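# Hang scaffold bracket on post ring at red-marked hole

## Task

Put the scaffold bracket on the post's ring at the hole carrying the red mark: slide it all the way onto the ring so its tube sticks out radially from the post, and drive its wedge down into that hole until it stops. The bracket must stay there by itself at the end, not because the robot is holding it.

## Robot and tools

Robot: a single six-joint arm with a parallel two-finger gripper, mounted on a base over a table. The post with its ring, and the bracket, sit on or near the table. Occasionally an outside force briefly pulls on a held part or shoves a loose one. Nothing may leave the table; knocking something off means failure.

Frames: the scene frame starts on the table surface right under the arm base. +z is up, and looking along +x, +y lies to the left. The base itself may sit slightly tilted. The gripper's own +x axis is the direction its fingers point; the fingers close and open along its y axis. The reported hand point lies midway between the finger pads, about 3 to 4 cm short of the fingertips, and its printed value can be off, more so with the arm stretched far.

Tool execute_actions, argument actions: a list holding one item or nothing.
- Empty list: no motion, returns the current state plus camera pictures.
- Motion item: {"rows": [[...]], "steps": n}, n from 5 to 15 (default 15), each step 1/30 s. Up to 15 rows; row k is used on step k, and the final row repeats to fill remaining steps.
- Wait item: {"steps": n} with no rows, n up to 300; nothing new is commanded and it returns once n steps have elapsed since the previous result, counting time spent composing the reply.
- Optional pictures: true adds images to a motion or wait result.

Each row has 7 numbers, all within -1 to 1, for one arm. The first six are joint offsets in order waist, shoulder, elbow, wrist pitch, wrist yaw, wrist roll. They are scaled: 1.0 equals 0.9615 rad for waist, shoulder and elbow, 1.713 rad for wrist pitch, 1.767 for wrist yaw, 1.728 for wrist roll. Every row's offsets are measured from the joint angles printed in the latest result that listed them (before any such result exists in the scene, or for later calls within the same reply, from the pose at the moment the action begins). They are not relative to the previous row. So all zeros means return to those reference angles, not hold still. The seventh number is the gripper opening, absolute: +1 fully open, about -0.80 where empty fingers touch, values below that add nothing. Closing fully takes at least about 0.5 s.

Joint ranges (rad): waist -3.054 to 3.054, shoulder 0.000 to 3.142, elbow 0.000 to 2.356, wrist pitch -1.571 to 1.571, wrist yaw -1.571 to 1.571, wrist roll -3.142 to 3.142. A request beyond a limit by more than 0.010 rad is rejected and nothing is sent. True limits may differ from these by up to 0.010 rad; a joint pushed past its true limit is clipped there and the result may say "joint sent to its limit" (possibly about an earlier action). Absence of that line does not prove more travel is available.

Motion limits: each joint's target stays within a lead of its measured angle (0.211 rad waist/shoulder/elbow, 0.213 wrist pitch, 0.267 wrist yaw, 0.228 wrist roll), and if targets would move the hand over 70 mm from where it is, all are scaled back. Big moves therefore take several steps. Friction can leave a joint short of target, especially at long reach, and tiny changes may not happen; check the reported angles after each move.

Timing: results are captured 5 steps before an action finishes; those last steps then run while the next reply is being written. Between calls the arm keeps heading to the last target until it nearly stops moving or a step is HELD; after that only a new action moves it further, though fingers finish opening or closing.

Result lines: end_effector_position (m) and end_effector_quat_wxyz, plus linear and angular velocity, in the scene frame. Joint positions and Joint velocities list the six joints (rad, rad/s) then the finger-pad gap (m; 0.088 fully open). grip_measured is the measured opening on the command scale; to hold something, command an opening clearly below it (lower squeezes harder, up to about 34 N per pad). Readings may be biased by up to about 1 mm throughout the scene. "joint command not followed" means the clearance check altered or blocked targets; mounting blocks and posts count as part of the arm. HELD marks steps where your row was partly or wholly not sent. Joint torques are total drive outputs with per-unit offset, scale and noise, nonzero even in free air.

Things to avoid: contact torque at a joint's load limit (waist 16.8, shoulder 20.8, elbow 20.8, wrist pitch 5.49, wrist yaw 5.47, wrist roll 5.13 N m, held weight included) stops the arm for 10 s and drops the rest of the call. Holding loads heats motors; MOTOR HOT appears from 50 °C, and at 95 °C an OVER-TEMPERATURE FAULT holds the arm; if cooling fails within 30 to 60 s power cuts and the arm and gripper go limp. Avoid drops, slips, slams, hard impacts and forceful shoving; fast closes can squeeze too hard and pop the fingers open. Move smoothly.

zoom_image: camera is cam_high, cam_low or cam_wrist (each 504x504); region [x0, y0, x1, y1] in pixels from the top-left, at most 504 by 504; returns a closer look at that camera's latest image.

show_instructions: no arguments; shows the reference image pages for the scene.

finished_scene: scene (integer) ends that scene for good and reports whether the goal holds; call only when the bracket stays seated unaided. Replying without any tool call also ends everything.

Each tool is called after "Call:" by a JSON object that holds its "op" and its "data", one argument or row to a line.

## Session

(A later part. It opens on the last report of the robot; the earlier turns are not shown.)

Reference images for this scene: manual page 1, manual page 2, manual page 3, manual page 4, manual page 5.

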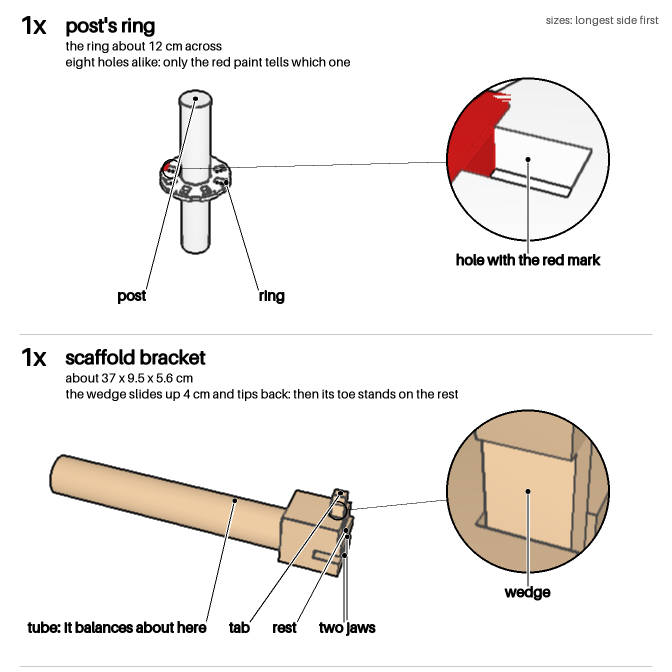

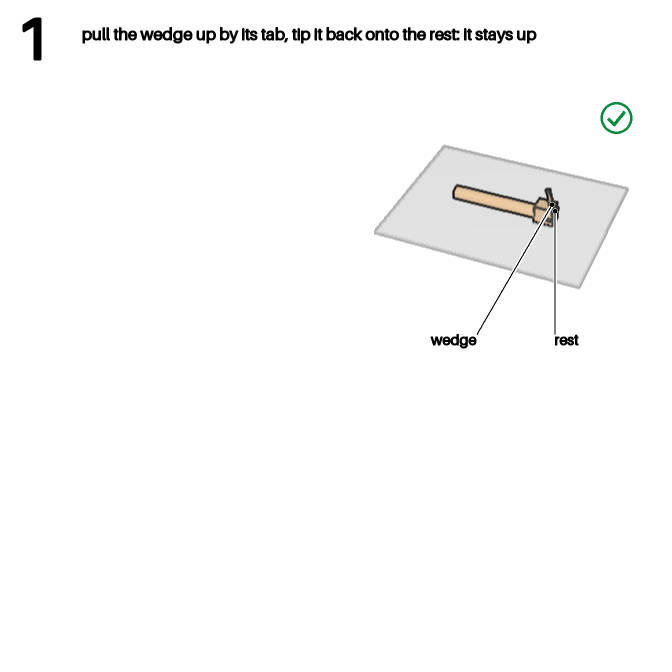

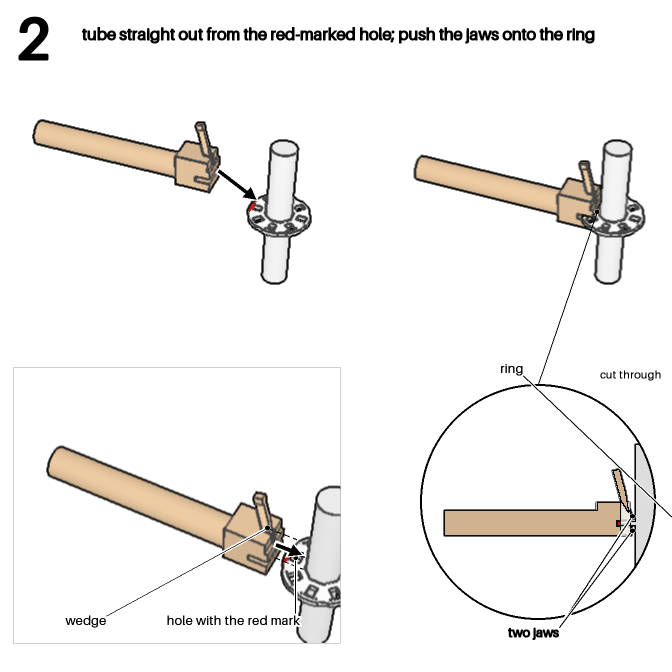

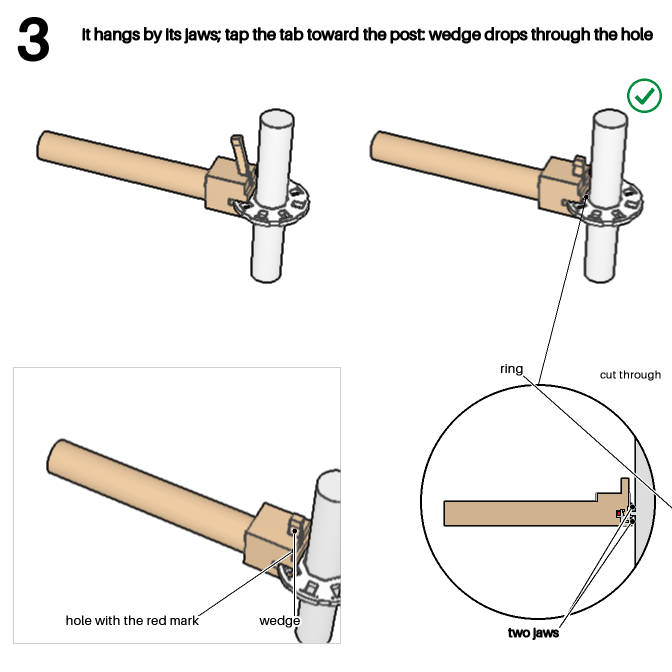

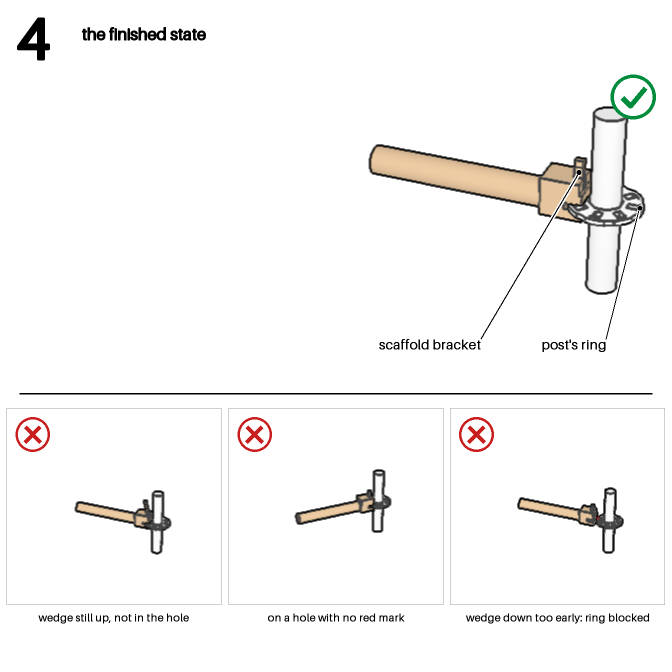

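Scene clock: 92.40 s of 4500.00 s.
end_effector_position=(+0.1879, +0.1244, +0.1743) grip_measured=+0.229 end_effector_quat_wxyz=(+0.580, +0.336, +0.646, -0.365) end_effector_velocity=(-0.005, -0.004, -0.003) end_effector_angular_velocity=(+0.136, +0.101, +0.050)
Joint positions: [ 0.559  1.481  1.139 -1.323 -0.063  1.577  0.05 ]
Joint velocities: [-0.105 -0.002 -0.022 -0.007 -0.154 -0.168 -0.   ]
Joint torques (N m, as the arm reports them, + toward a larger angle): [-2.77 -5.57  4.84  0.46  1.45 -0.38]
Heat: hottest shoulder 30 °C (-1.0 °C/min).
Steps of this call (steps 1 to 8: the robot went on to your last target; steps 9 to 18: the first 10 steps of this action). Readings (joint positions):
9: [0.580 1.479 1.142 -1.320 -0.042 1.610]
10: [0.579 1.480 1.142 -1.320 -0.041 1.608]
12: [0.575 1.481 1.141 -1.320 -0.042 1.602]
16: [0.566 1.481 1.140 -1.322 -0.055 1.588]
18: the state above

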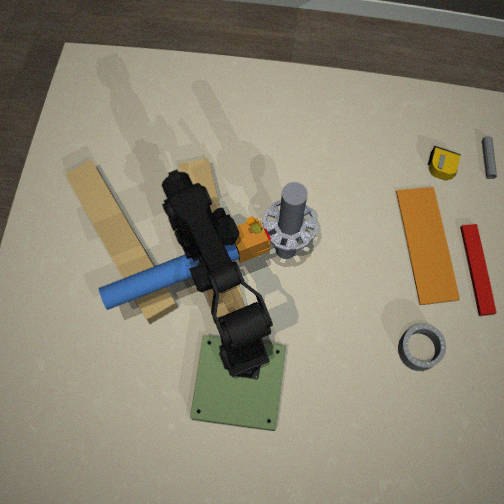

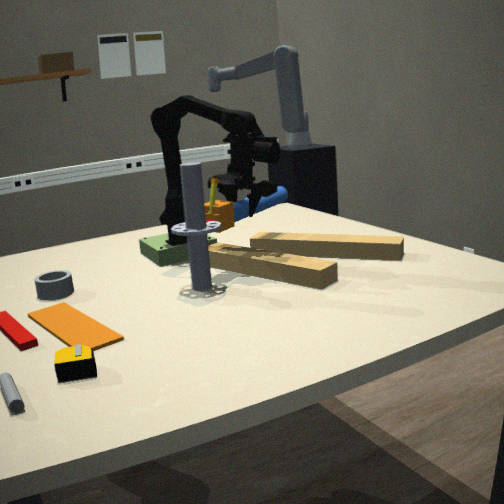

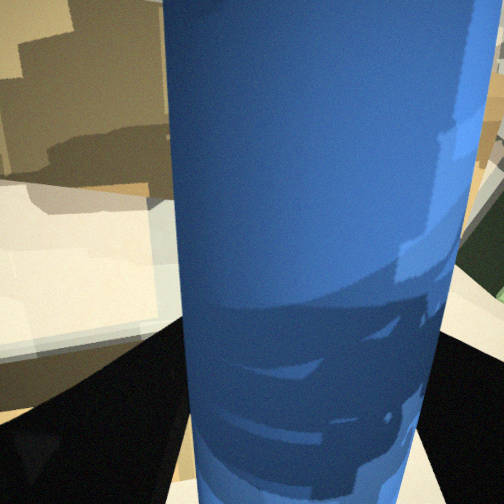

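Call:
{"op": "execute_actions", "data": {
  "actions": [
    {"rows": [[-0.005,0,-0.0015,0,0.012,-0.003,-1],[-0.005,0,-0.003,0,0.012,-0.003,-1],[-0.005,0,-0.0045,0,0.012,-0.003,-1],[-0.005,0,-0.006,0,0.012,-0.003,-1],[-0.005,0,-0.0075,0,0.012,-0.003,-1],[-0.005,0,-0.009,0,0.012,-0.003,-1],[-0.005,0,-0.0105,0,0.012,-0.003,-1],[-0.005,0,-0.012,0,0.012,-0.003,-1],[-0.005,0,-0.0135,0,0.012,-0.003,-1],[-0.005,0,-0.015,0,0.012,-0.003,-1],[-0.005,0,-0.0165,0,0.012,-0.003,-1],[-0.005,0,-0.018,0,0.012,-0.003,-1],[-0.005,0,-0.0195,0,0.012,-0.003,-1],[-0.005,0,-0.021,0,0.012,-0.003,-1],[-0.005,0,-0.0225,0,0.012,-0.003,-1]], "steps": 15}
  ]
}}

Call:
{"op": "execute_actions", "data": {
  "actions": [
    {"steps": 8}
  ],
  "pictures": true
}}

Call:
{"op": "zoom_image", "data": {
  "camera": "cam_low",
  "region": [190, 180, 250, 240]
}}

Call:
{"op": "zoom_image", "data": {
  "camera": "cam_high",
  "region": [207, 165, 337, 295]
}}

Scene clock: 93.47 s of 4500.00 s.
end_effector_position=(+0.1860, +0.1233, +0.1713) grip_measured=+0.229 end_effector_quat_wxyz=(+0.583, +0.327, +0.648, -0.365) end_effector_velocity=(-0.009, -0.005, -0.003) end_effector_angular_velocity=(-0.037, +0.020, +0.026)
Joint positions: [ 0.562  1.483  1.128 -1.321 -0.057  1.567  0.05 ]
Joint velocities: [ 0.017 -0.007 -0.022 -0.022  0.022 -0.007  0.   ]
Joint torques (N m, as the arm reports them, + toward a larger angle): [-0.93 -5.64  4.21  0.19  0.61  0.15]
Heat: hottest shoulder 30 °C (-1.0 °C/min).
Steps of this call (steps 1 to 5: the last 5 steps of your previous action; steps 6 to 22: the robot went on to your last target; steps 23 to 32: the first 10 steps of this action). Readings (joint positions):
23: [0.553 1.481 1.136 -1.324 -0.071 1.564]
24: [0.555 1.482 1.135 -1.324 -0.067 1.565]
26: [0.559 1.483 1.132 -1.323 -0.061 1.566]
30: [0.562 1.483 1.130 -1.322 -0.058 1.567]
32: the state above

Scene clock: 93.73 s of 4500.00 s.
end_effector_position=(+0.1848, +0.1225, +0.1692) grip_measured=+0.229 end_effector_quat_wxyz=(+0.584, +0.324, +0.649, -0.366) end_effector_velocity=(-0.003, -0.004, -0.006) end_effector_angular_velocity=(-0.000, +0.019, +0.009)
Joint positions: [ 0.566  1.483  1.12  -1.318 -0.053  1.566  0.05 ]
Joint velocities: [-0.012 -0.002 -0.027  0.007 -0.007 -0.022 -0.   ]
Joint torques (N m, as the arm reports them, + toward a larger angle): [-1.16 -5.63  4.34 -0.04  0.4   0.18]
Heat: hottest shoulder 30 °C (-1.0 °C/min).
Kept back: nothing.
Steps of this call (steps 1 to 5: the last 5 steps of your previous action; steps 6 to 8: the robot went on to your last target). Readings (joint positions):
1: [0.563 1.483 1.128 -1.321 -0.057 1.567]
2: [0.563 1.483 1.127 -1.321 -0.056 1.568]
4: [0.564 1.483 1.125 -1.320 -0.054 1.568]
8: the state above

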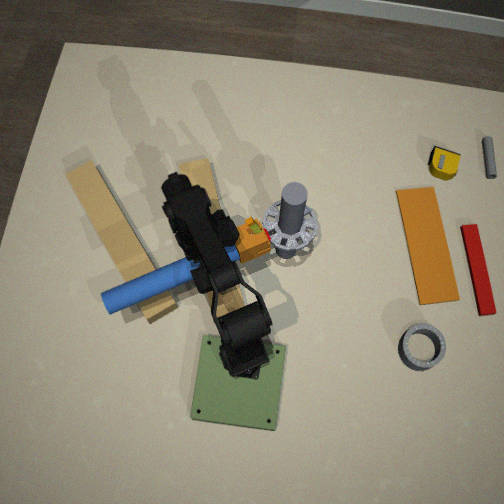

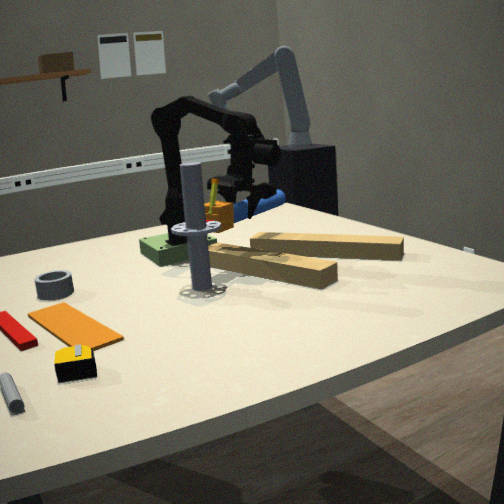

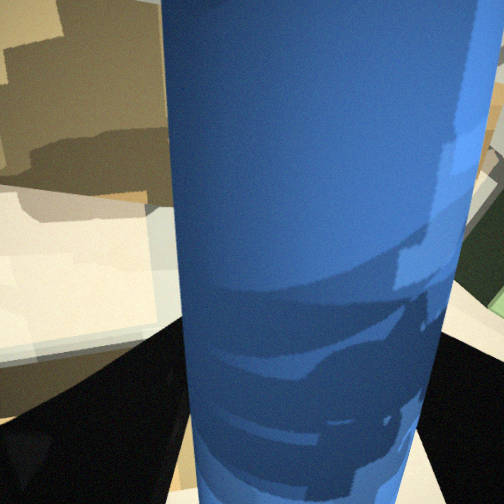

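Region (190, 180, 250, 240) of cam_low's 504x504 image, scaled by 8.400, with more detail than that image has.

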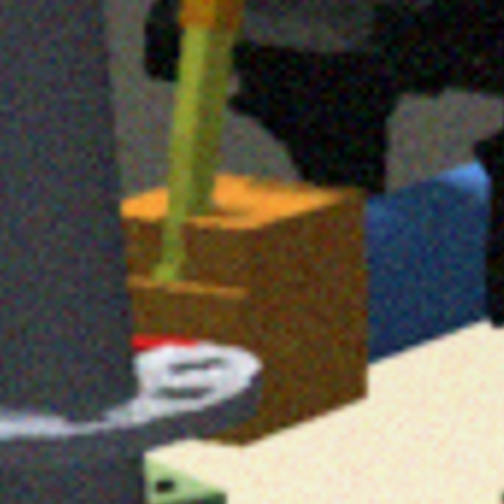

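Region (207, 165, 337, 295) of cam_high's 504x504 image, scaled by 3.877, with more detail than that image has.

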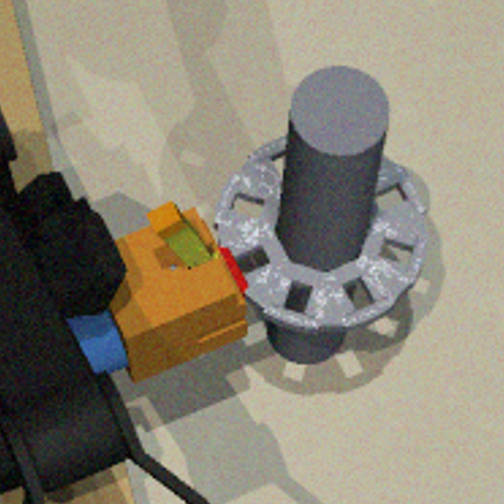

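Call:
{"op": "execute_actions", "data": {
  "actions": [
    {"rows": [[-0.012,0,0.006,0,0,-0.007,-1],[-0.02,0,0.012,0,0,-0.011,-1],[-0.028,0,0.018,0,0,-0.016,-1],[-0.036,0,0.02,0,0,-0.02,-1],[-0.044,0,0.02,0,0,-0.025,-1],[-0.052,0,0.02,0,0,-0.029,-1],[-0.06,0,0.02,0,0,-0.034,-1],[-0.068,0,0.02,0,0,-0.038,-1],[-0.076,0,0.02,0,0,-0.043,-1],[-0.084,0,0.02,0,0,-0.047,-1]], "steps": 15}
  ],
  "pictures": true
}}

Call:
{"op": "zoom_image", "data": {
  "camera": "cam_low",
  "region": [190, 180, 250, 240]
}}

Call:
{"op": "zoom_image", "data": {
  "camera": "cam_high",
  "region": [207, 165, 337, 295]
}}

Scene clock: 94.53 s of 4500.00 s.
end_effector_position=(+0.1843, +0.1211, +0.1696) grip_measured=+0.229 end_effector_quat_wxyz=(+0.570, +0.327, +0.665, -0.355) end_effector_velocity=(-0.008, -0.006, +0.004) end_effector_angular_velocity=(+0.175, +0.136, +0.036)
Joint positions: [ 0.532  1.483  1.119 -1.324 -0.096  1.518  0.05 ]
Joint velocities: [-0.139 -0.002 -0.002 -0.051 -0.198 -0.198 -0.   ]
Joint torques (N m, as the arm reports them, + toward a larger angle): [-3.53 -5.29  6.24  0.75  2.01 -0.49]
Heat: hottest shoulder 30 °C (-1.0 °C/min).
Steps of this call (steps 1 to 14: the robot went on to your last target; steps 15 to 24: the first 10 steps of this action). Readings (joint positions):
15: [0.565 1.483 1.119 -1.318 -0.053 1.566]
16: [0.564 1.483 1.119 -1.318 -0.054 1.565]
18: [0.557 1.483 1.119 -1.319 -0.063 1.554]
22: [0.541 1.483 1.119 -1.322 -0.085 1.532]
24: the state above

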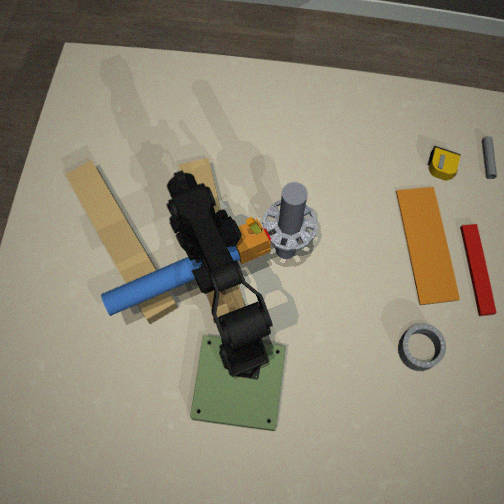

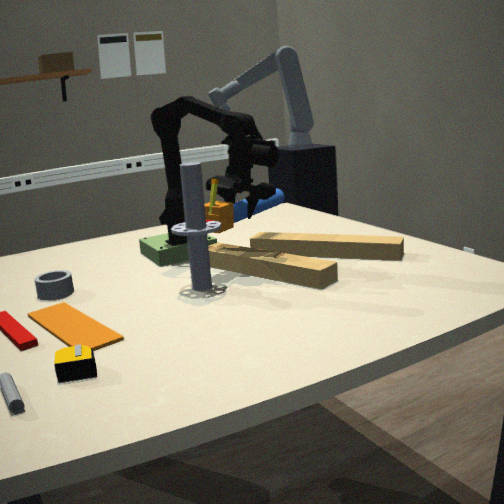

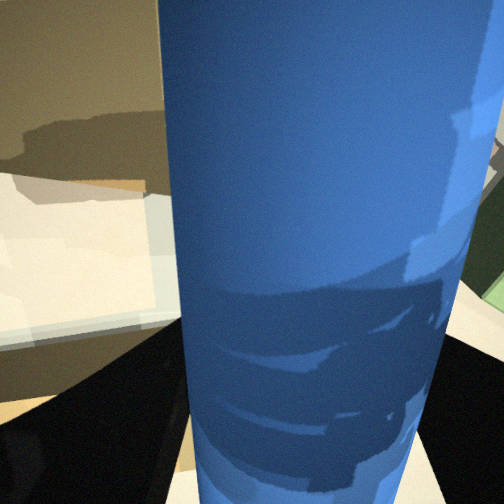

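Region (190, 180, 250, 240) of cam_low's 504x504 image, scaled by 8.400, with more detail than that image has.

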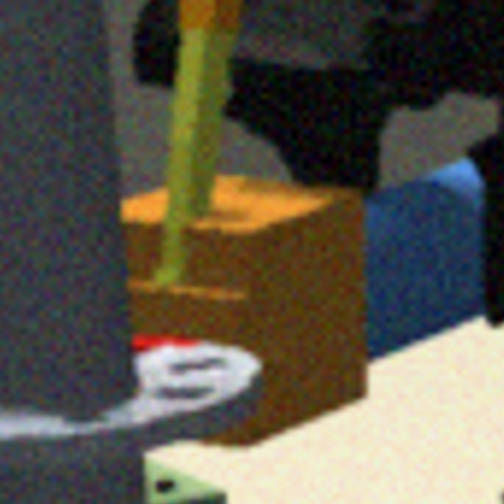

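Region (207, 165, 337, 295) of cam_high's 504x504 image, scaled by 3.877, with more detail than that image has.

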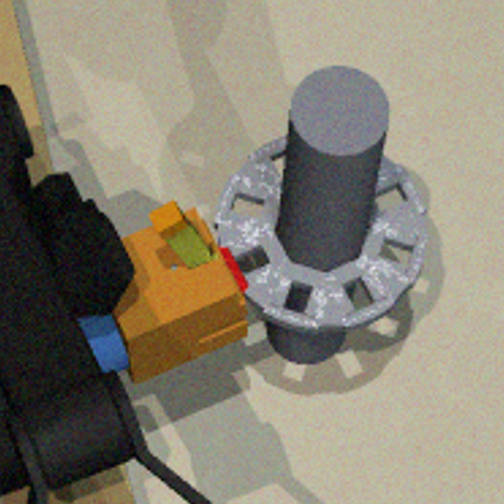

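Call:
{"op": "execute_actions", "data": {
  "actions": [
    {"rows": [[0.03,0,0,0,0.015,0.022,-1],[0.05,0,0,0,0.03,0.04,-1],[0.06,0,0.01,0,0.032,0.05,-1]], "steps": 15}
  ]
}}

Call:
{"op": "execute_actions", "data": {
  "actions": [
    {"steps": 6}
  ],
  "pictures": true
}}

Call:
{"op": "zoom_image", "data": {
  "camera": "cam_low",
  "region": [190, 180, 250, 240]
}}

Call:
{"op": "zoom_image", "data": {
  "camera": "cam_high",
  "region": [225, 210, 285, 270]
}}

Scene clock: 96.37 s of 4500.00 s.
end_effector_position=(+0.1823, +0.1247, +0.1678) grip_measured=+0.229 end_effector_quat_wxyz=(+0.583, +0.322, +0.645, -0.375) end_effector_velocity=(+0.000, +0.001, -0.000) end_effector_angular_velocity=(-0.019, -0.019, -0.017)
Joint positions: [ 0.585  1.488  1.117 -1.32  -0.045  1.598  0.05 ]
Joint velocities: [ 0.017 -0.002 -0.002  0.007  0.022  0.037 -0.   ]
Joint torques (N m, as the arm reports them, + toward a larger angle): [ 0.22 -5.8   5.38 -0.1   0.16  0.05]
Heat: hottest elbow 31 °C (+0.0 °C/min).
Steps of this call (steps 1 to 5: the last 5 steps of your previous action; steps 6 to 30: the robot went on to your last target; steps 31 to 45: nothing new was sent; steps 46 to 55: the first 10 steps of this action). Readings (joint positions):
46: [0.526 1.484 1.118 -1.326 -0.103 1.508]
47: [0.540 1.485 1.118 -1.322 -0.085 1.526]
49: [0.566 1.487 1.117 -1.320 -0.052 1.565]
53: [0.583 1.488 1.117 -1.320 -0.046 1.594]
55: the state above

Scene clock: 96.57 s of 4500.00 s.
end_effector_position=(+0.1822, +0.1248, +0.1678) grip_measured=+0.229 end_effector_quat_wxyz=(+0.583, +0.323, +0.644, -0.376) end_effector_velocity=(-0.005, -0.002, +0.000) end_effector_angular_velocity=(-0.006, +0.022, -0.011)
Joint positions: [ 0.586  1.488  1.117 -1.32  -0.044  1.602  0.05 ]
Joint velocities: [-0.002 -0.002 -0.002 -0.022 -0.007  0.007 -0.   ]
Joint torques (N m, as the arm reports them, + toward a larger angle): [ 0.21 -5.84  5.36 -0.09  0.14  0.09]
Heat: hottest elbow 31 °C (+0.0 °C/min).
Kept back: nothing.
Steps of this call (steps 1 to 5: the last 5 steps of your previous action; step 6: the robot went on to your last target). Readings (joint positions):
1: [0.585 1.488 1.117 -1.320 -0.045 1.600]
2: [0.586 1.488 1.117 -1.320 -0.044 1.600]
4: [0.586 1.488 1.117 -1.320 -0.044 1.601]
6: the state above

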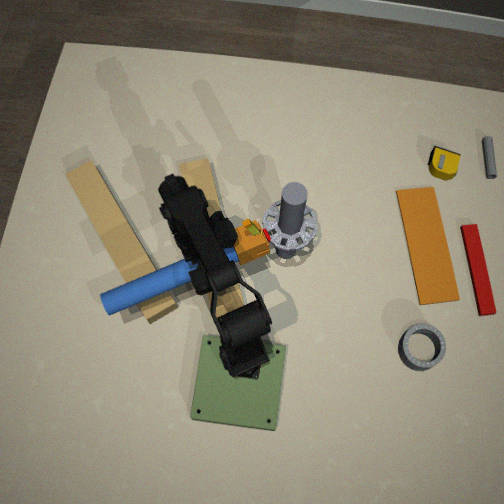

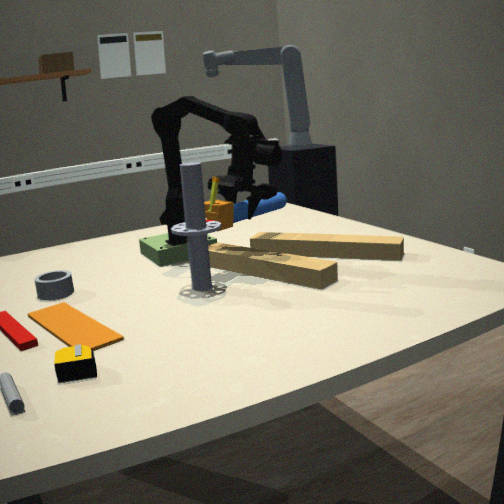

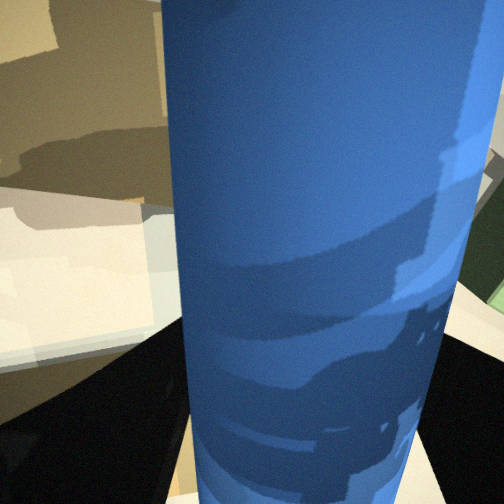

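Region (190, 180, 250, 240) of cam_low's 504x504 image, scaled by 8.400, with more detail than that image has.

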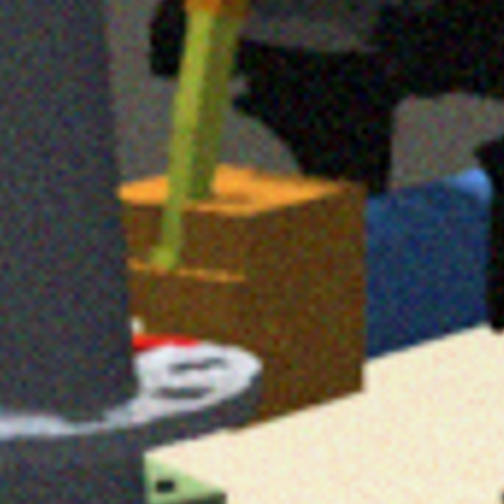

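Region (225, 210, 285, 270) of cam_high's 504x504 image, scaled by 8.400, with more detail than that image has.

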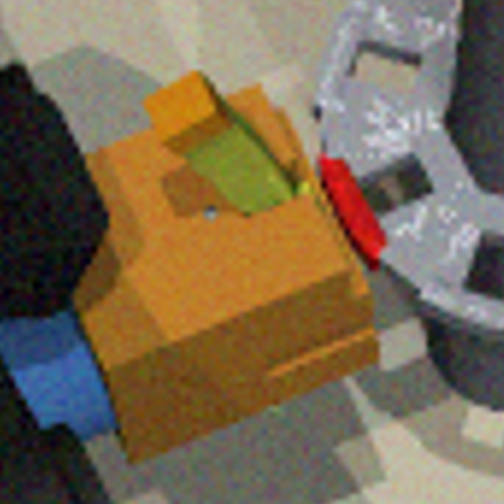

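Call:
{"op": "execute_actions", "data": {
  "actions": [
    {"rows": [[0.05,0,0,0,0,0.013,-1],[0.1,0,0,0,0,0.027,-1],[0.16,0.02,0,0.015,0.003,0.042,-1],[0.22,0.05,0,0.04,0.006,0.058,-1],[0.26,0.09,-0.003,0.07,0.007,0.069,-1],[0.279,0.13,-0.005,0.1,0.007,0.074,-1],[0.279,0.17,-0.007,0.13,0.007,0.074,-1],[0.279,0.21,-0.009,0.16,0.007,0.074,-1],[0.279,0.24,-0.01,0.185,0.007,0.074,-1],[0.279,0.262,-0.01,0.2,0.007,0.074,-1],[0.279,0.27,-0.01,0.205,0.007,0.074,-1]], "steps": 15}
  ]
}}

Call:
{"op": "execute_actions", "data": {
  "actions": [
    {"steps": 12}
  ]
}}

Call:
{"op": "execute_actions", "data": {
  "actions": [
    {"rows": [[0,0,0,0,0,0,0.55]], "steps": 15}
  ]
}}

Call:
{"op": "execute_actions", "data": {
  "actions": [
    {"steps": 8}
  ],
  "pictures": true
}}

Call:
{"op": "zoom_image", "data": {
  "camera": "cam_low",
  "region": [230, 195, 290, 255]
}}

Scene clock: 97.23 s of 4500.00 s.
end_effector_position=(+0.1800, +0.2073, +0.1202) grip_measured=+0.229 end_effector_quat_wxyz=(+0.623, +0.293, +0.654, -0.312) end_effector_velocity=(+0.098, +0.173, -0.289) end_effector_angular_velocity=(+0.015, -0.031, +0.074)
Joint positions: [ 0.849  1.672  1.114 -1.063 -0.04   1.717  0.05 ]
Joint velocities: [ 0.168  1.028 -0.071  1.136  0.007  0.095  0.   ]
Joint torques (N m, as the arm reports them, + toward a larger angle): [-1.15 -8.2   4.22 -0.07  0.29  0.12]
Heat: hottest elbow 31 °C (+0.0 °C/min).
Steps of this call (steps 1 to 10: the robot went on to your last target; steps 11 to 20: the first 10 steps of this action). Readings (joint positions):
11: [0.590 1.488 1.117 -1.320 -0.042 1.607]
12: [0.605 1.488 1.117 -1.320 -0.037 1.619]
14: [0.671 1.499 1.116 -1.309 -0.033 1.654]
18: [0.825 1.600 1.116 -1.149 -0.039 1.707]
20: the state above

Scene clock: 97.63 s of 4500.00 s.
end_effector_position=(+0.1886, +0.2167, +0.0969) grip_measured=+0.229 end_effector_quat_wxyz=(+0.625, +0.296, +0.650, -0.315) end_effector_velocity=(-0.001, -0.002, +0.000) end_effector_angular_velocity=(-0.000, +0.010, -0.000)
Joint positions: [ 0.853  1.748  1.102 -0.973 -0.033  1.729  0.05 ]
Joint velocities: [-0.007 -0.002 -0.002 -0.007 -0.007 -0.007  0.   ]
Joint torques (N m, as the arm reports them, + toward a larger angle): [ 0.07 -7.18  4.65  0.66  0.02  0.01]
Heat: hottest elbow 31 °C (+0.0 °C/min).
Kept back: nothing.
Steps of this call (steps 1 to 5: the last 5 steps of your previous action; steps 6 to 12: the robot went on to your last target). Readings (joint positions):
1: [0.853 1.702 1.111 -1.030 -0.040 1.720]
2: [0.854 1.726 1.108 -1.008 -0.039 1.722]
4: [0.853 1.746 1.103 -0.993 -0.037 1.725]
8: [0.853 1.748 1.102 -0.975 -0.033 1.729]
12: the state above

Scene clock: 97.97 s of 4500.00 s.
end_effector_position=(+0.1886, +0.2167, +0.0969) grip_measured=+0.239 end_effector_quat_wxyz=(+0.625, +0.296, +0.650, -0.315) end_effector_velocity=(-0.002, -0.005, +0.002) end_effector_angular_velocity=(-0.018, +0.006, -0.010)
Joint positions: [ 0.853  1.748  1.102 -0.973 -0.033  1.729  0.051]
Joint velocities: [-0.002 -0.007 -0.002 -0.022  0.007  0.007  0.046]
Joint torques (N m, as the arm reports them, + toward a larger angle): [-0.06 -7.07  4.05  0.42 -0.05  0.  ]
Heat: hottest elbow 31 °C (+0.0 °C/min).
Steps of this call (steps 1 to 10: the first 10 steps of this action). Readings (joint positions):
1: [0.853 1.748 1.102 -0.973 -0.033 1.729]
2: [0.853 1.748 1.102 -0.973 -0.033 1.729]
4: [0.853 1.748 1.102 -0.973 -0.033 1.729]
8: [0.853 1.748 1.102 -0.973 -0.033 1.729]
10: the state above

Scene clock: 98.23 s of 4500.00 s.
end_effector_position=(+0.1886, +0.2166, +0.0968) grip_measured=+0.547 end_effector_quat_wxyz=(+0.625, +0.296, +0.650, -0.315) end_effector_velocity=(-0.002, -0.001, +0.002) end_effector_angular_velocity=(+0.003, +0.007, +0.005)
Joint positions: [ 0.853  1.748  1.102 -0.973 -0.033  1.729  0.066]
Joint velocities: [-0.002 -0.007 -0.002 -0.007 -0.007 -0.007  0.   ]
Joint torques (N m, as the arm reports them, + toward a larger angle): [-0.11 -7.17  4.13  0.41 -0.04 -0.01]
Heat: hottest elbow 31 °C (+0.0 °C/min).
Kept back: nothing.
Steps of this call (steps 1 to 5: the last 5 steps of your previous action; steps 6 to 8: the robot went on to your last target). Readings (joint positions):
1: [0.853 1.748 1.102 -0.973 -0.033 1.729]
2: [0.853 1.748 1.102 -0.973 -0.033 1.729]
4: [0.853 1.748 1.102 -0.973 -0.033 1.729]
8: the state above

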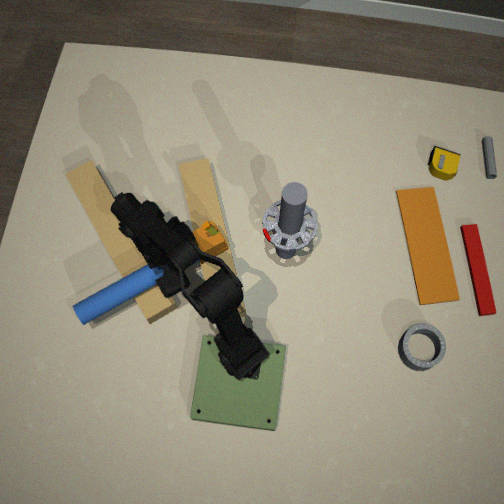

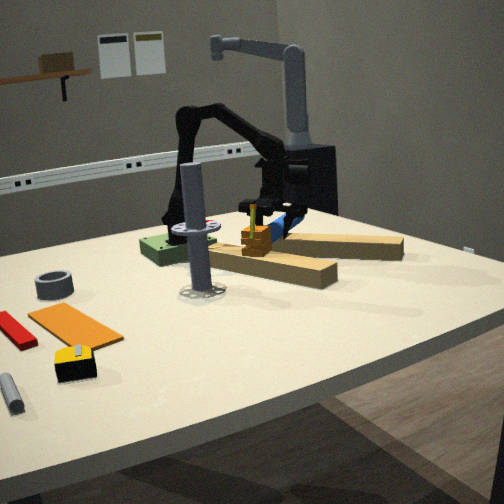

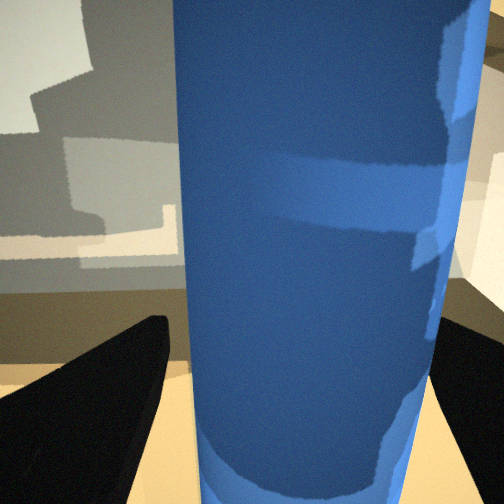

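Region (230, 195, 290, 255) of cam_low's 504x504 image, scaled by 8.400, with more detail than that image has.

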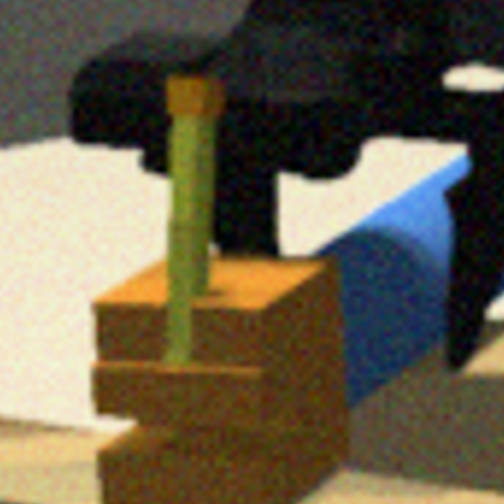

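Call:
{"op": "execute_actions", "data": {
  "actions": [
    {"rows": [[0,0,0,0,0,0,-0.3],[0,0,0,0,0,0,-0.6],[0,0,0,0,0,0,-1]], "steps": 15}
  ]
}}

Call:
{"op": "execute_actions", "data": {
  "actions": [
    {"steps": 8}
  ]
}}

Call:
{"op": "execute_actions", "data": {
  "actions": [
    {"rows": [[0,-0.03,0.005,-0.02,0,0,-1],[0,-0.07,0.01,-0.05,0,0,-1],[0,-0.12,0.015,-0.085,0,0,-1],[-0.02,-0.17,0.02,-0.12,0,-0.003,-1],[-0.05,-0.22,0.03,-0.155,0,-0.008,-1],[-0.09,-0.26,0.04,-0.18,0,-0.014,-1],[-0.13,-0.29,0.046,-0.19,0,-0.02,-1],[-0.17,-0.29,0.046,-0.19,0,-0.026,-1],[-0.2,-0.29,0.046,-0.19,0,-0.03,-1],[-0.22,-0.29,0.046,-0.19,0,-0.033,-1],[-0.233,-0.29,0.046,-0.19,0,-0.035,-1]], "steps": 15}
  ]
}}

Call:
{"op": "execute_actions", "data": {
  "actions": [
    {"steps": 12}
  ],
  "pictures": true
}}

Call:
{"op": "zoom_image", "data": {
  "camera": "cam_low",
  "region": [190, 180, 250, 240]
}}

Call:
{"op": "zoom_image", "data": {
  "camera": "cam_high",
  "region": [207, 165, 337, 295]
}}

Scene clock: 99.03 s of 4500.00 s.
end_effector_position=(+0.1884, +0.2166, +0.0969) grip_measured=+0.232 end_effector_quat_wxyz=(+0.624, +0.296, +0.651, -0.315) end_effector_velocity=(-0.001, -0.002, +0.000) end_effector_angular_velocity=(-0.000, +0.010, -0.000)
Joint positions: [ 0.853  1.748  1.102 -0.974 -0.034  1.729  0.05 ]
Joint velocities: [-0.007 -0.002 -0.002 -0.007 -0.007 -0.007 -0.   ]
Joint torques (N m, as the arm reports them, + toward a larger angle): [-0.12 -7.09  4.14  0.45  0.01 -0.04]
Heat: hottest shoulder 30 °C (-1.0 °C/min).
Steps of this call (steps 1 to 14: the robot went on to your last target; steps 15 to 24: the first 10 steps of this action). Readings (joint positions):
15: [0.853 1.748 1.102 -0.973 -0.033 1.729]
16: [0.853 1.748 1.102 -0.973 -0.033 1.729]
18: [0.853 1.748 1.102 -0.974 -0.034 1.729]
22: [0.853 1.748 1.102 -0.974 -0.034 1.729]
24: the state above

Scene clock: 99.30 s of 4500.00 s.
end_effector_position=(+0.1883, +0.2165, +0.0969) grip_measured=+0.232 end_effector_quat_wxyz=(+0.624, +0.296, +0.651, -0.316) end_effector_velocity=(-0.000, -0.003, +0.000) end_effector_angular_velocity=(-0.011, -0.001, -0.010)
Joint positions: [ 0.853  1.748  1.102 -0.974 -0.034  1.73   0.05 ]
Joint velocities: [-0.002 -0.002 -0.002 -0.007  0.007  0.007 -0.   ]
Joint torques (N m, as the arm reports them, + toward a larger angle): [-0.01 -7.14  4.17  0.46  0.   -0.02]
Heat: hottest shoulder 30 °C (-1.0 °C/min).
Kept back: nothing.
Steps of this call (steps 1 to 5: the last 5 steps of your previous action; steps 6 to 8: the robot went on to your last target). Readings (joint positions):
1: [0.853 1.748 1.102 -0.974 -0.034 1.729]
2: [0.853 1.748 1.102 -0.974 -0.034 1.729]
4: [0.853 1.748 1.102 -0.974 -0.034 1.729]
8: the state above

Scene clock: 99.63 s of 4500.00 s.
end_effector_position=(+0.1768, +0.1552, +0.1674) grip_measured=+0.231 end_effector_quat_wxyz=(+0.603, +0.326, +0.638, -0.351) end_effector_velocity=(+0.178, -0.171, +0.161) end_effector_angular_velocity=(+0.324, -0.503, -0.774)
Joint positions: [ 0.711  1.497  1.129 -1.267 -0.037  1.692  0.05 ]
Joint velocities: [-0.979 -0.476  0.232 -0.125  0.095 -0.198 -0.   ]
Joint torques (N m, as the arm reports them, + toward a larger angle): [ 0.54 -4.54  4.47 -0.02  0.03 -0.1 ]
Heat: hottest shoulder 31 °C (+0.0 °C/min).
Steps of this call (steps 1 to 10: the first 10 steps of this action). Readings (joint positions):
1: [0.853 1.746 1.102 -0.975 -0.034 1.730]
2: [0.853 1.739 1.102 -0.983 -0.034 1.730]
4: [0.852 1.704 1.102 -1.061 -0.035 1.729]
8: [0.781 1.548 1.112 -1.244 -0.040 1.706]
10: the state above

Scene clock: 100.03 s of 4500.00 s.
end_effector_position=(+0.1853, +0.1374, +0.1730) grip_measured=+0.231 end_effector_quat_wxyz=(+0.593, +0.343, +0.628, -0.370) end_effector_velocity=(-0.001, -0.003, -0.001) end_effector_angular_velocity=(-0.001, +0.014, -0.020)
Joint positions: [ 0.632  1.481  1.137 -1.295 -0.032  1.671  0.05 ]
Joint velocities: [-0.012  0.002 -0.002 -0.007 -0.007  0.007 -0.   ]
Joint torques (N m, as the arm reports them, + toward a larger angle): [-0.38 -6.8   5.34  0.02 -0.1  -0.06]
Heat: hottest shoulder 31 °C (-1.0 °C/min).
Kept back: nothing.
Steps of this call (steps 1 to 5: the last 5 steps of your previous action; steps 6 to 12: the robot went on to your last target). Readings (joint positions):
1: [0.681 1.487 1.135 -1.271 -0.034 1.686]
2: [0.659 1.482 1.138 -1.276 -0.031 1.682]
4: [0.636 1.481 1.138 -1.291 -0.030 1.677]
8: [0.632 1.481 1.137 -1.295 -0.032 1.672]
12: the state above

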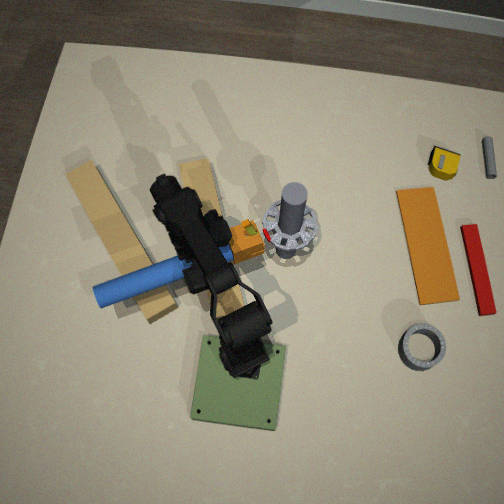

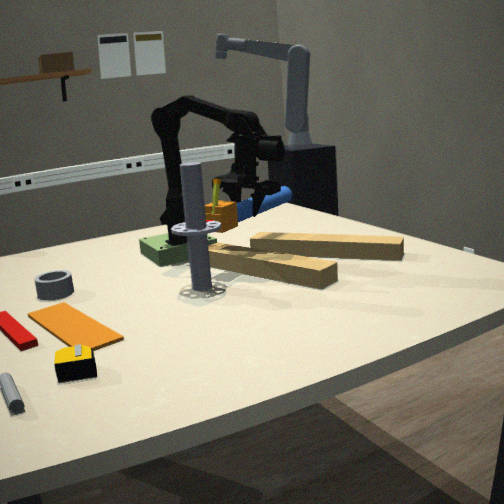

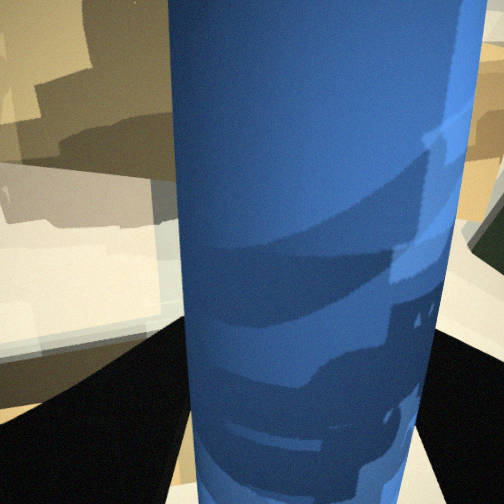

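Region (190, 180, 250, 240) of cam_low's 504x504 image, scaled by 8.400, with more detail than that image has.

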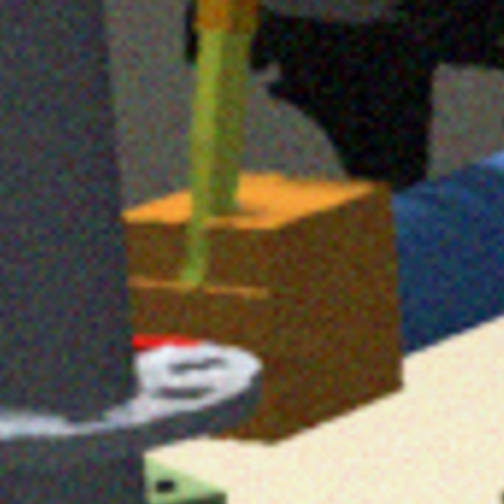

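Region (207, 165, 337, 295) of cam_high's 504x504 image, scaled by 3.877, with more detail than that image has.

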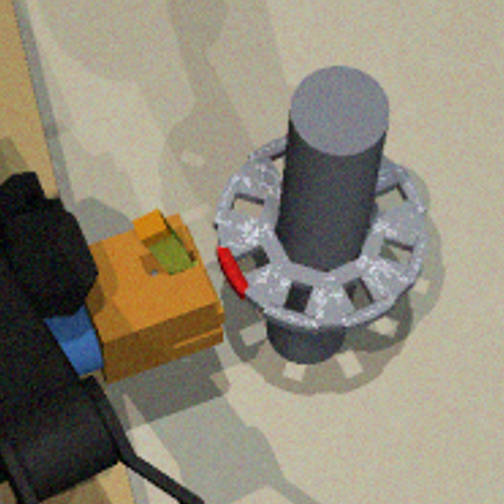

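Call:
{"op": "execute_actions", "data": {
  "actions": [
    {"rows": [[0,0,0.04,-0.01,0,0,-1]], "steps": 15}
  ]
}}

Call:
{"op": "execute_actions", "data": {
  "actions": [
    {"steps": 6}
  ],
  "pictures": true
}}

Call:
{"op": "zoom_image", "data": {
  "camera": "cam_low",
  "region": [190, 180, 250, 240]
}}

Scene clock: 100.60 s of 4500.00 s.
end_effector_position=(+0.1868, +0.1384, +0.1771) grip_measured=+0.231 end_effector_quat_wxyz=(+0.593, +0.344, +0.627, -0.369) end_effector_velocity=(-0.005, -0.003, -0.002) end_effector_angular_velocity=(-0.012, +0.030, +0.004)
Joint positions: [ 0.632  1.483  1.155 -1.307 -0.032  1.671  0.05 ]
Joint velocities: [-0.002  0.007 -0.002 -0.022 -0.007 -0.007 -0.   ]
Joint torques (N m, as the arm reports them, + toward a larger angle): [ 0.02 -5.92  6.34  0.02 -0.03  0.02]
Heat: hottest shoulder 31 °C (-1.0 °C/min).
Steps of this call (steps 1 to 7: the robot went on to your last target; steps 8 to 17: the first 10 steps of this action). Readings (joint positions):
8: [0.632 1.482 1.138 -1.297 -0.032 1.671]
9: [0.632 1.483 1.142 -1.302 -0.032 1.671]
11: [0.632 1.483 1.148 -1.305 -0.032 1.671]
15: [0.632 1.483 1.154 -1.306 -0.032 1.671]
17: the state above

Scene clock: 100.80 s of 4500.00 s.
end_effector_position=(+0.1868, +0.1384, +0.1768) grip_measured=+0.231 end_effector_quat_wxyz=(+0.593, +0.344, +0.628, -0.369) end_effector_velocity=(-0.005, -0.003, +0.000) end_effector_angular_velocity=(-0.006, +0.022, +0.004)
Joint positions: [ 0.632  1.485  1.155 -1.307 -0.032  1.671  0.05 ]
Joint velocities: [-0.002 -0.002 -0.002 -0.022 -0.007 -0.007 -0.   ]
Joint torques (N m, as the arm reports them, + toward a larger angle): [ 0.01 -5.82  6.31  0.01 -0.03  0.01]
Heat: hottest shoulder 31 °C (-1.0 °C/min).
Kept back: nothing.
Steps of this call (steps 1 to 5: the last 5 steps of your previous action; step 6: the robot went on to your last target). Readings (joint positions):
1: [0.632 1.484 1.155 -1.307 -0.032 1.671]
2: [0.632 1.484 1.155 -1.307 -0.032 1.671]
4: [0.632 1.484 1.155 -1.307 -0.032 1.671]
6: the state above

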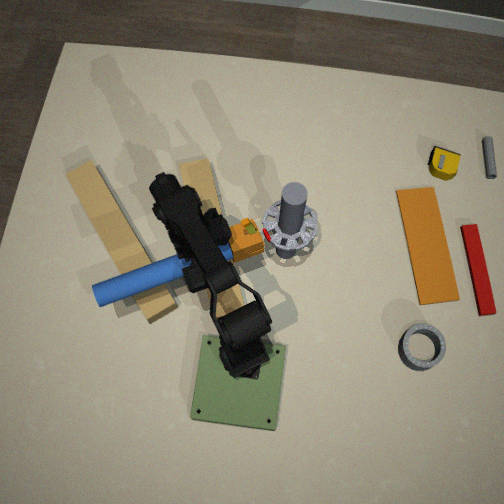

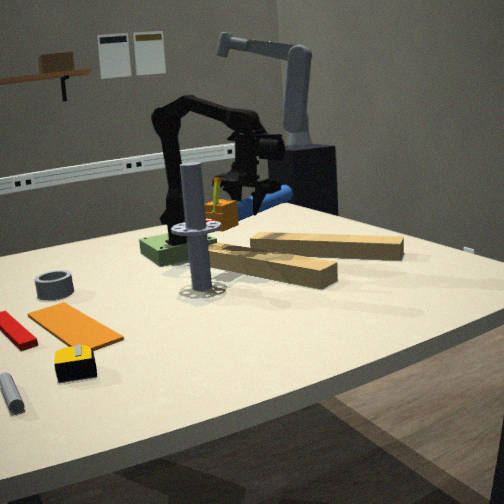

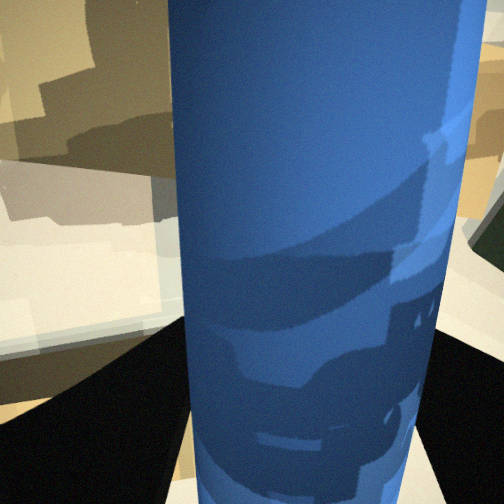

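Region (190, 180, 250, 240) of cam_low's 504x504 image, scaled by 8.400, with more detail than that image has.

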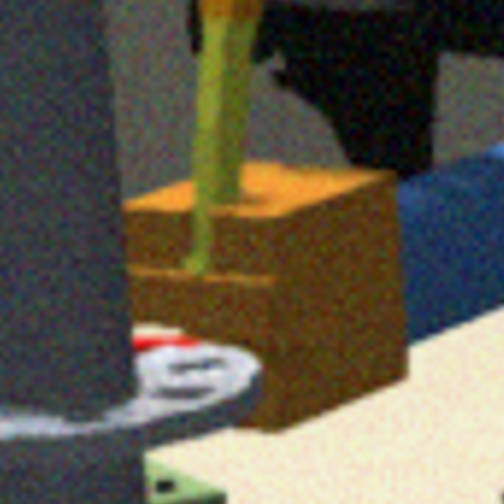

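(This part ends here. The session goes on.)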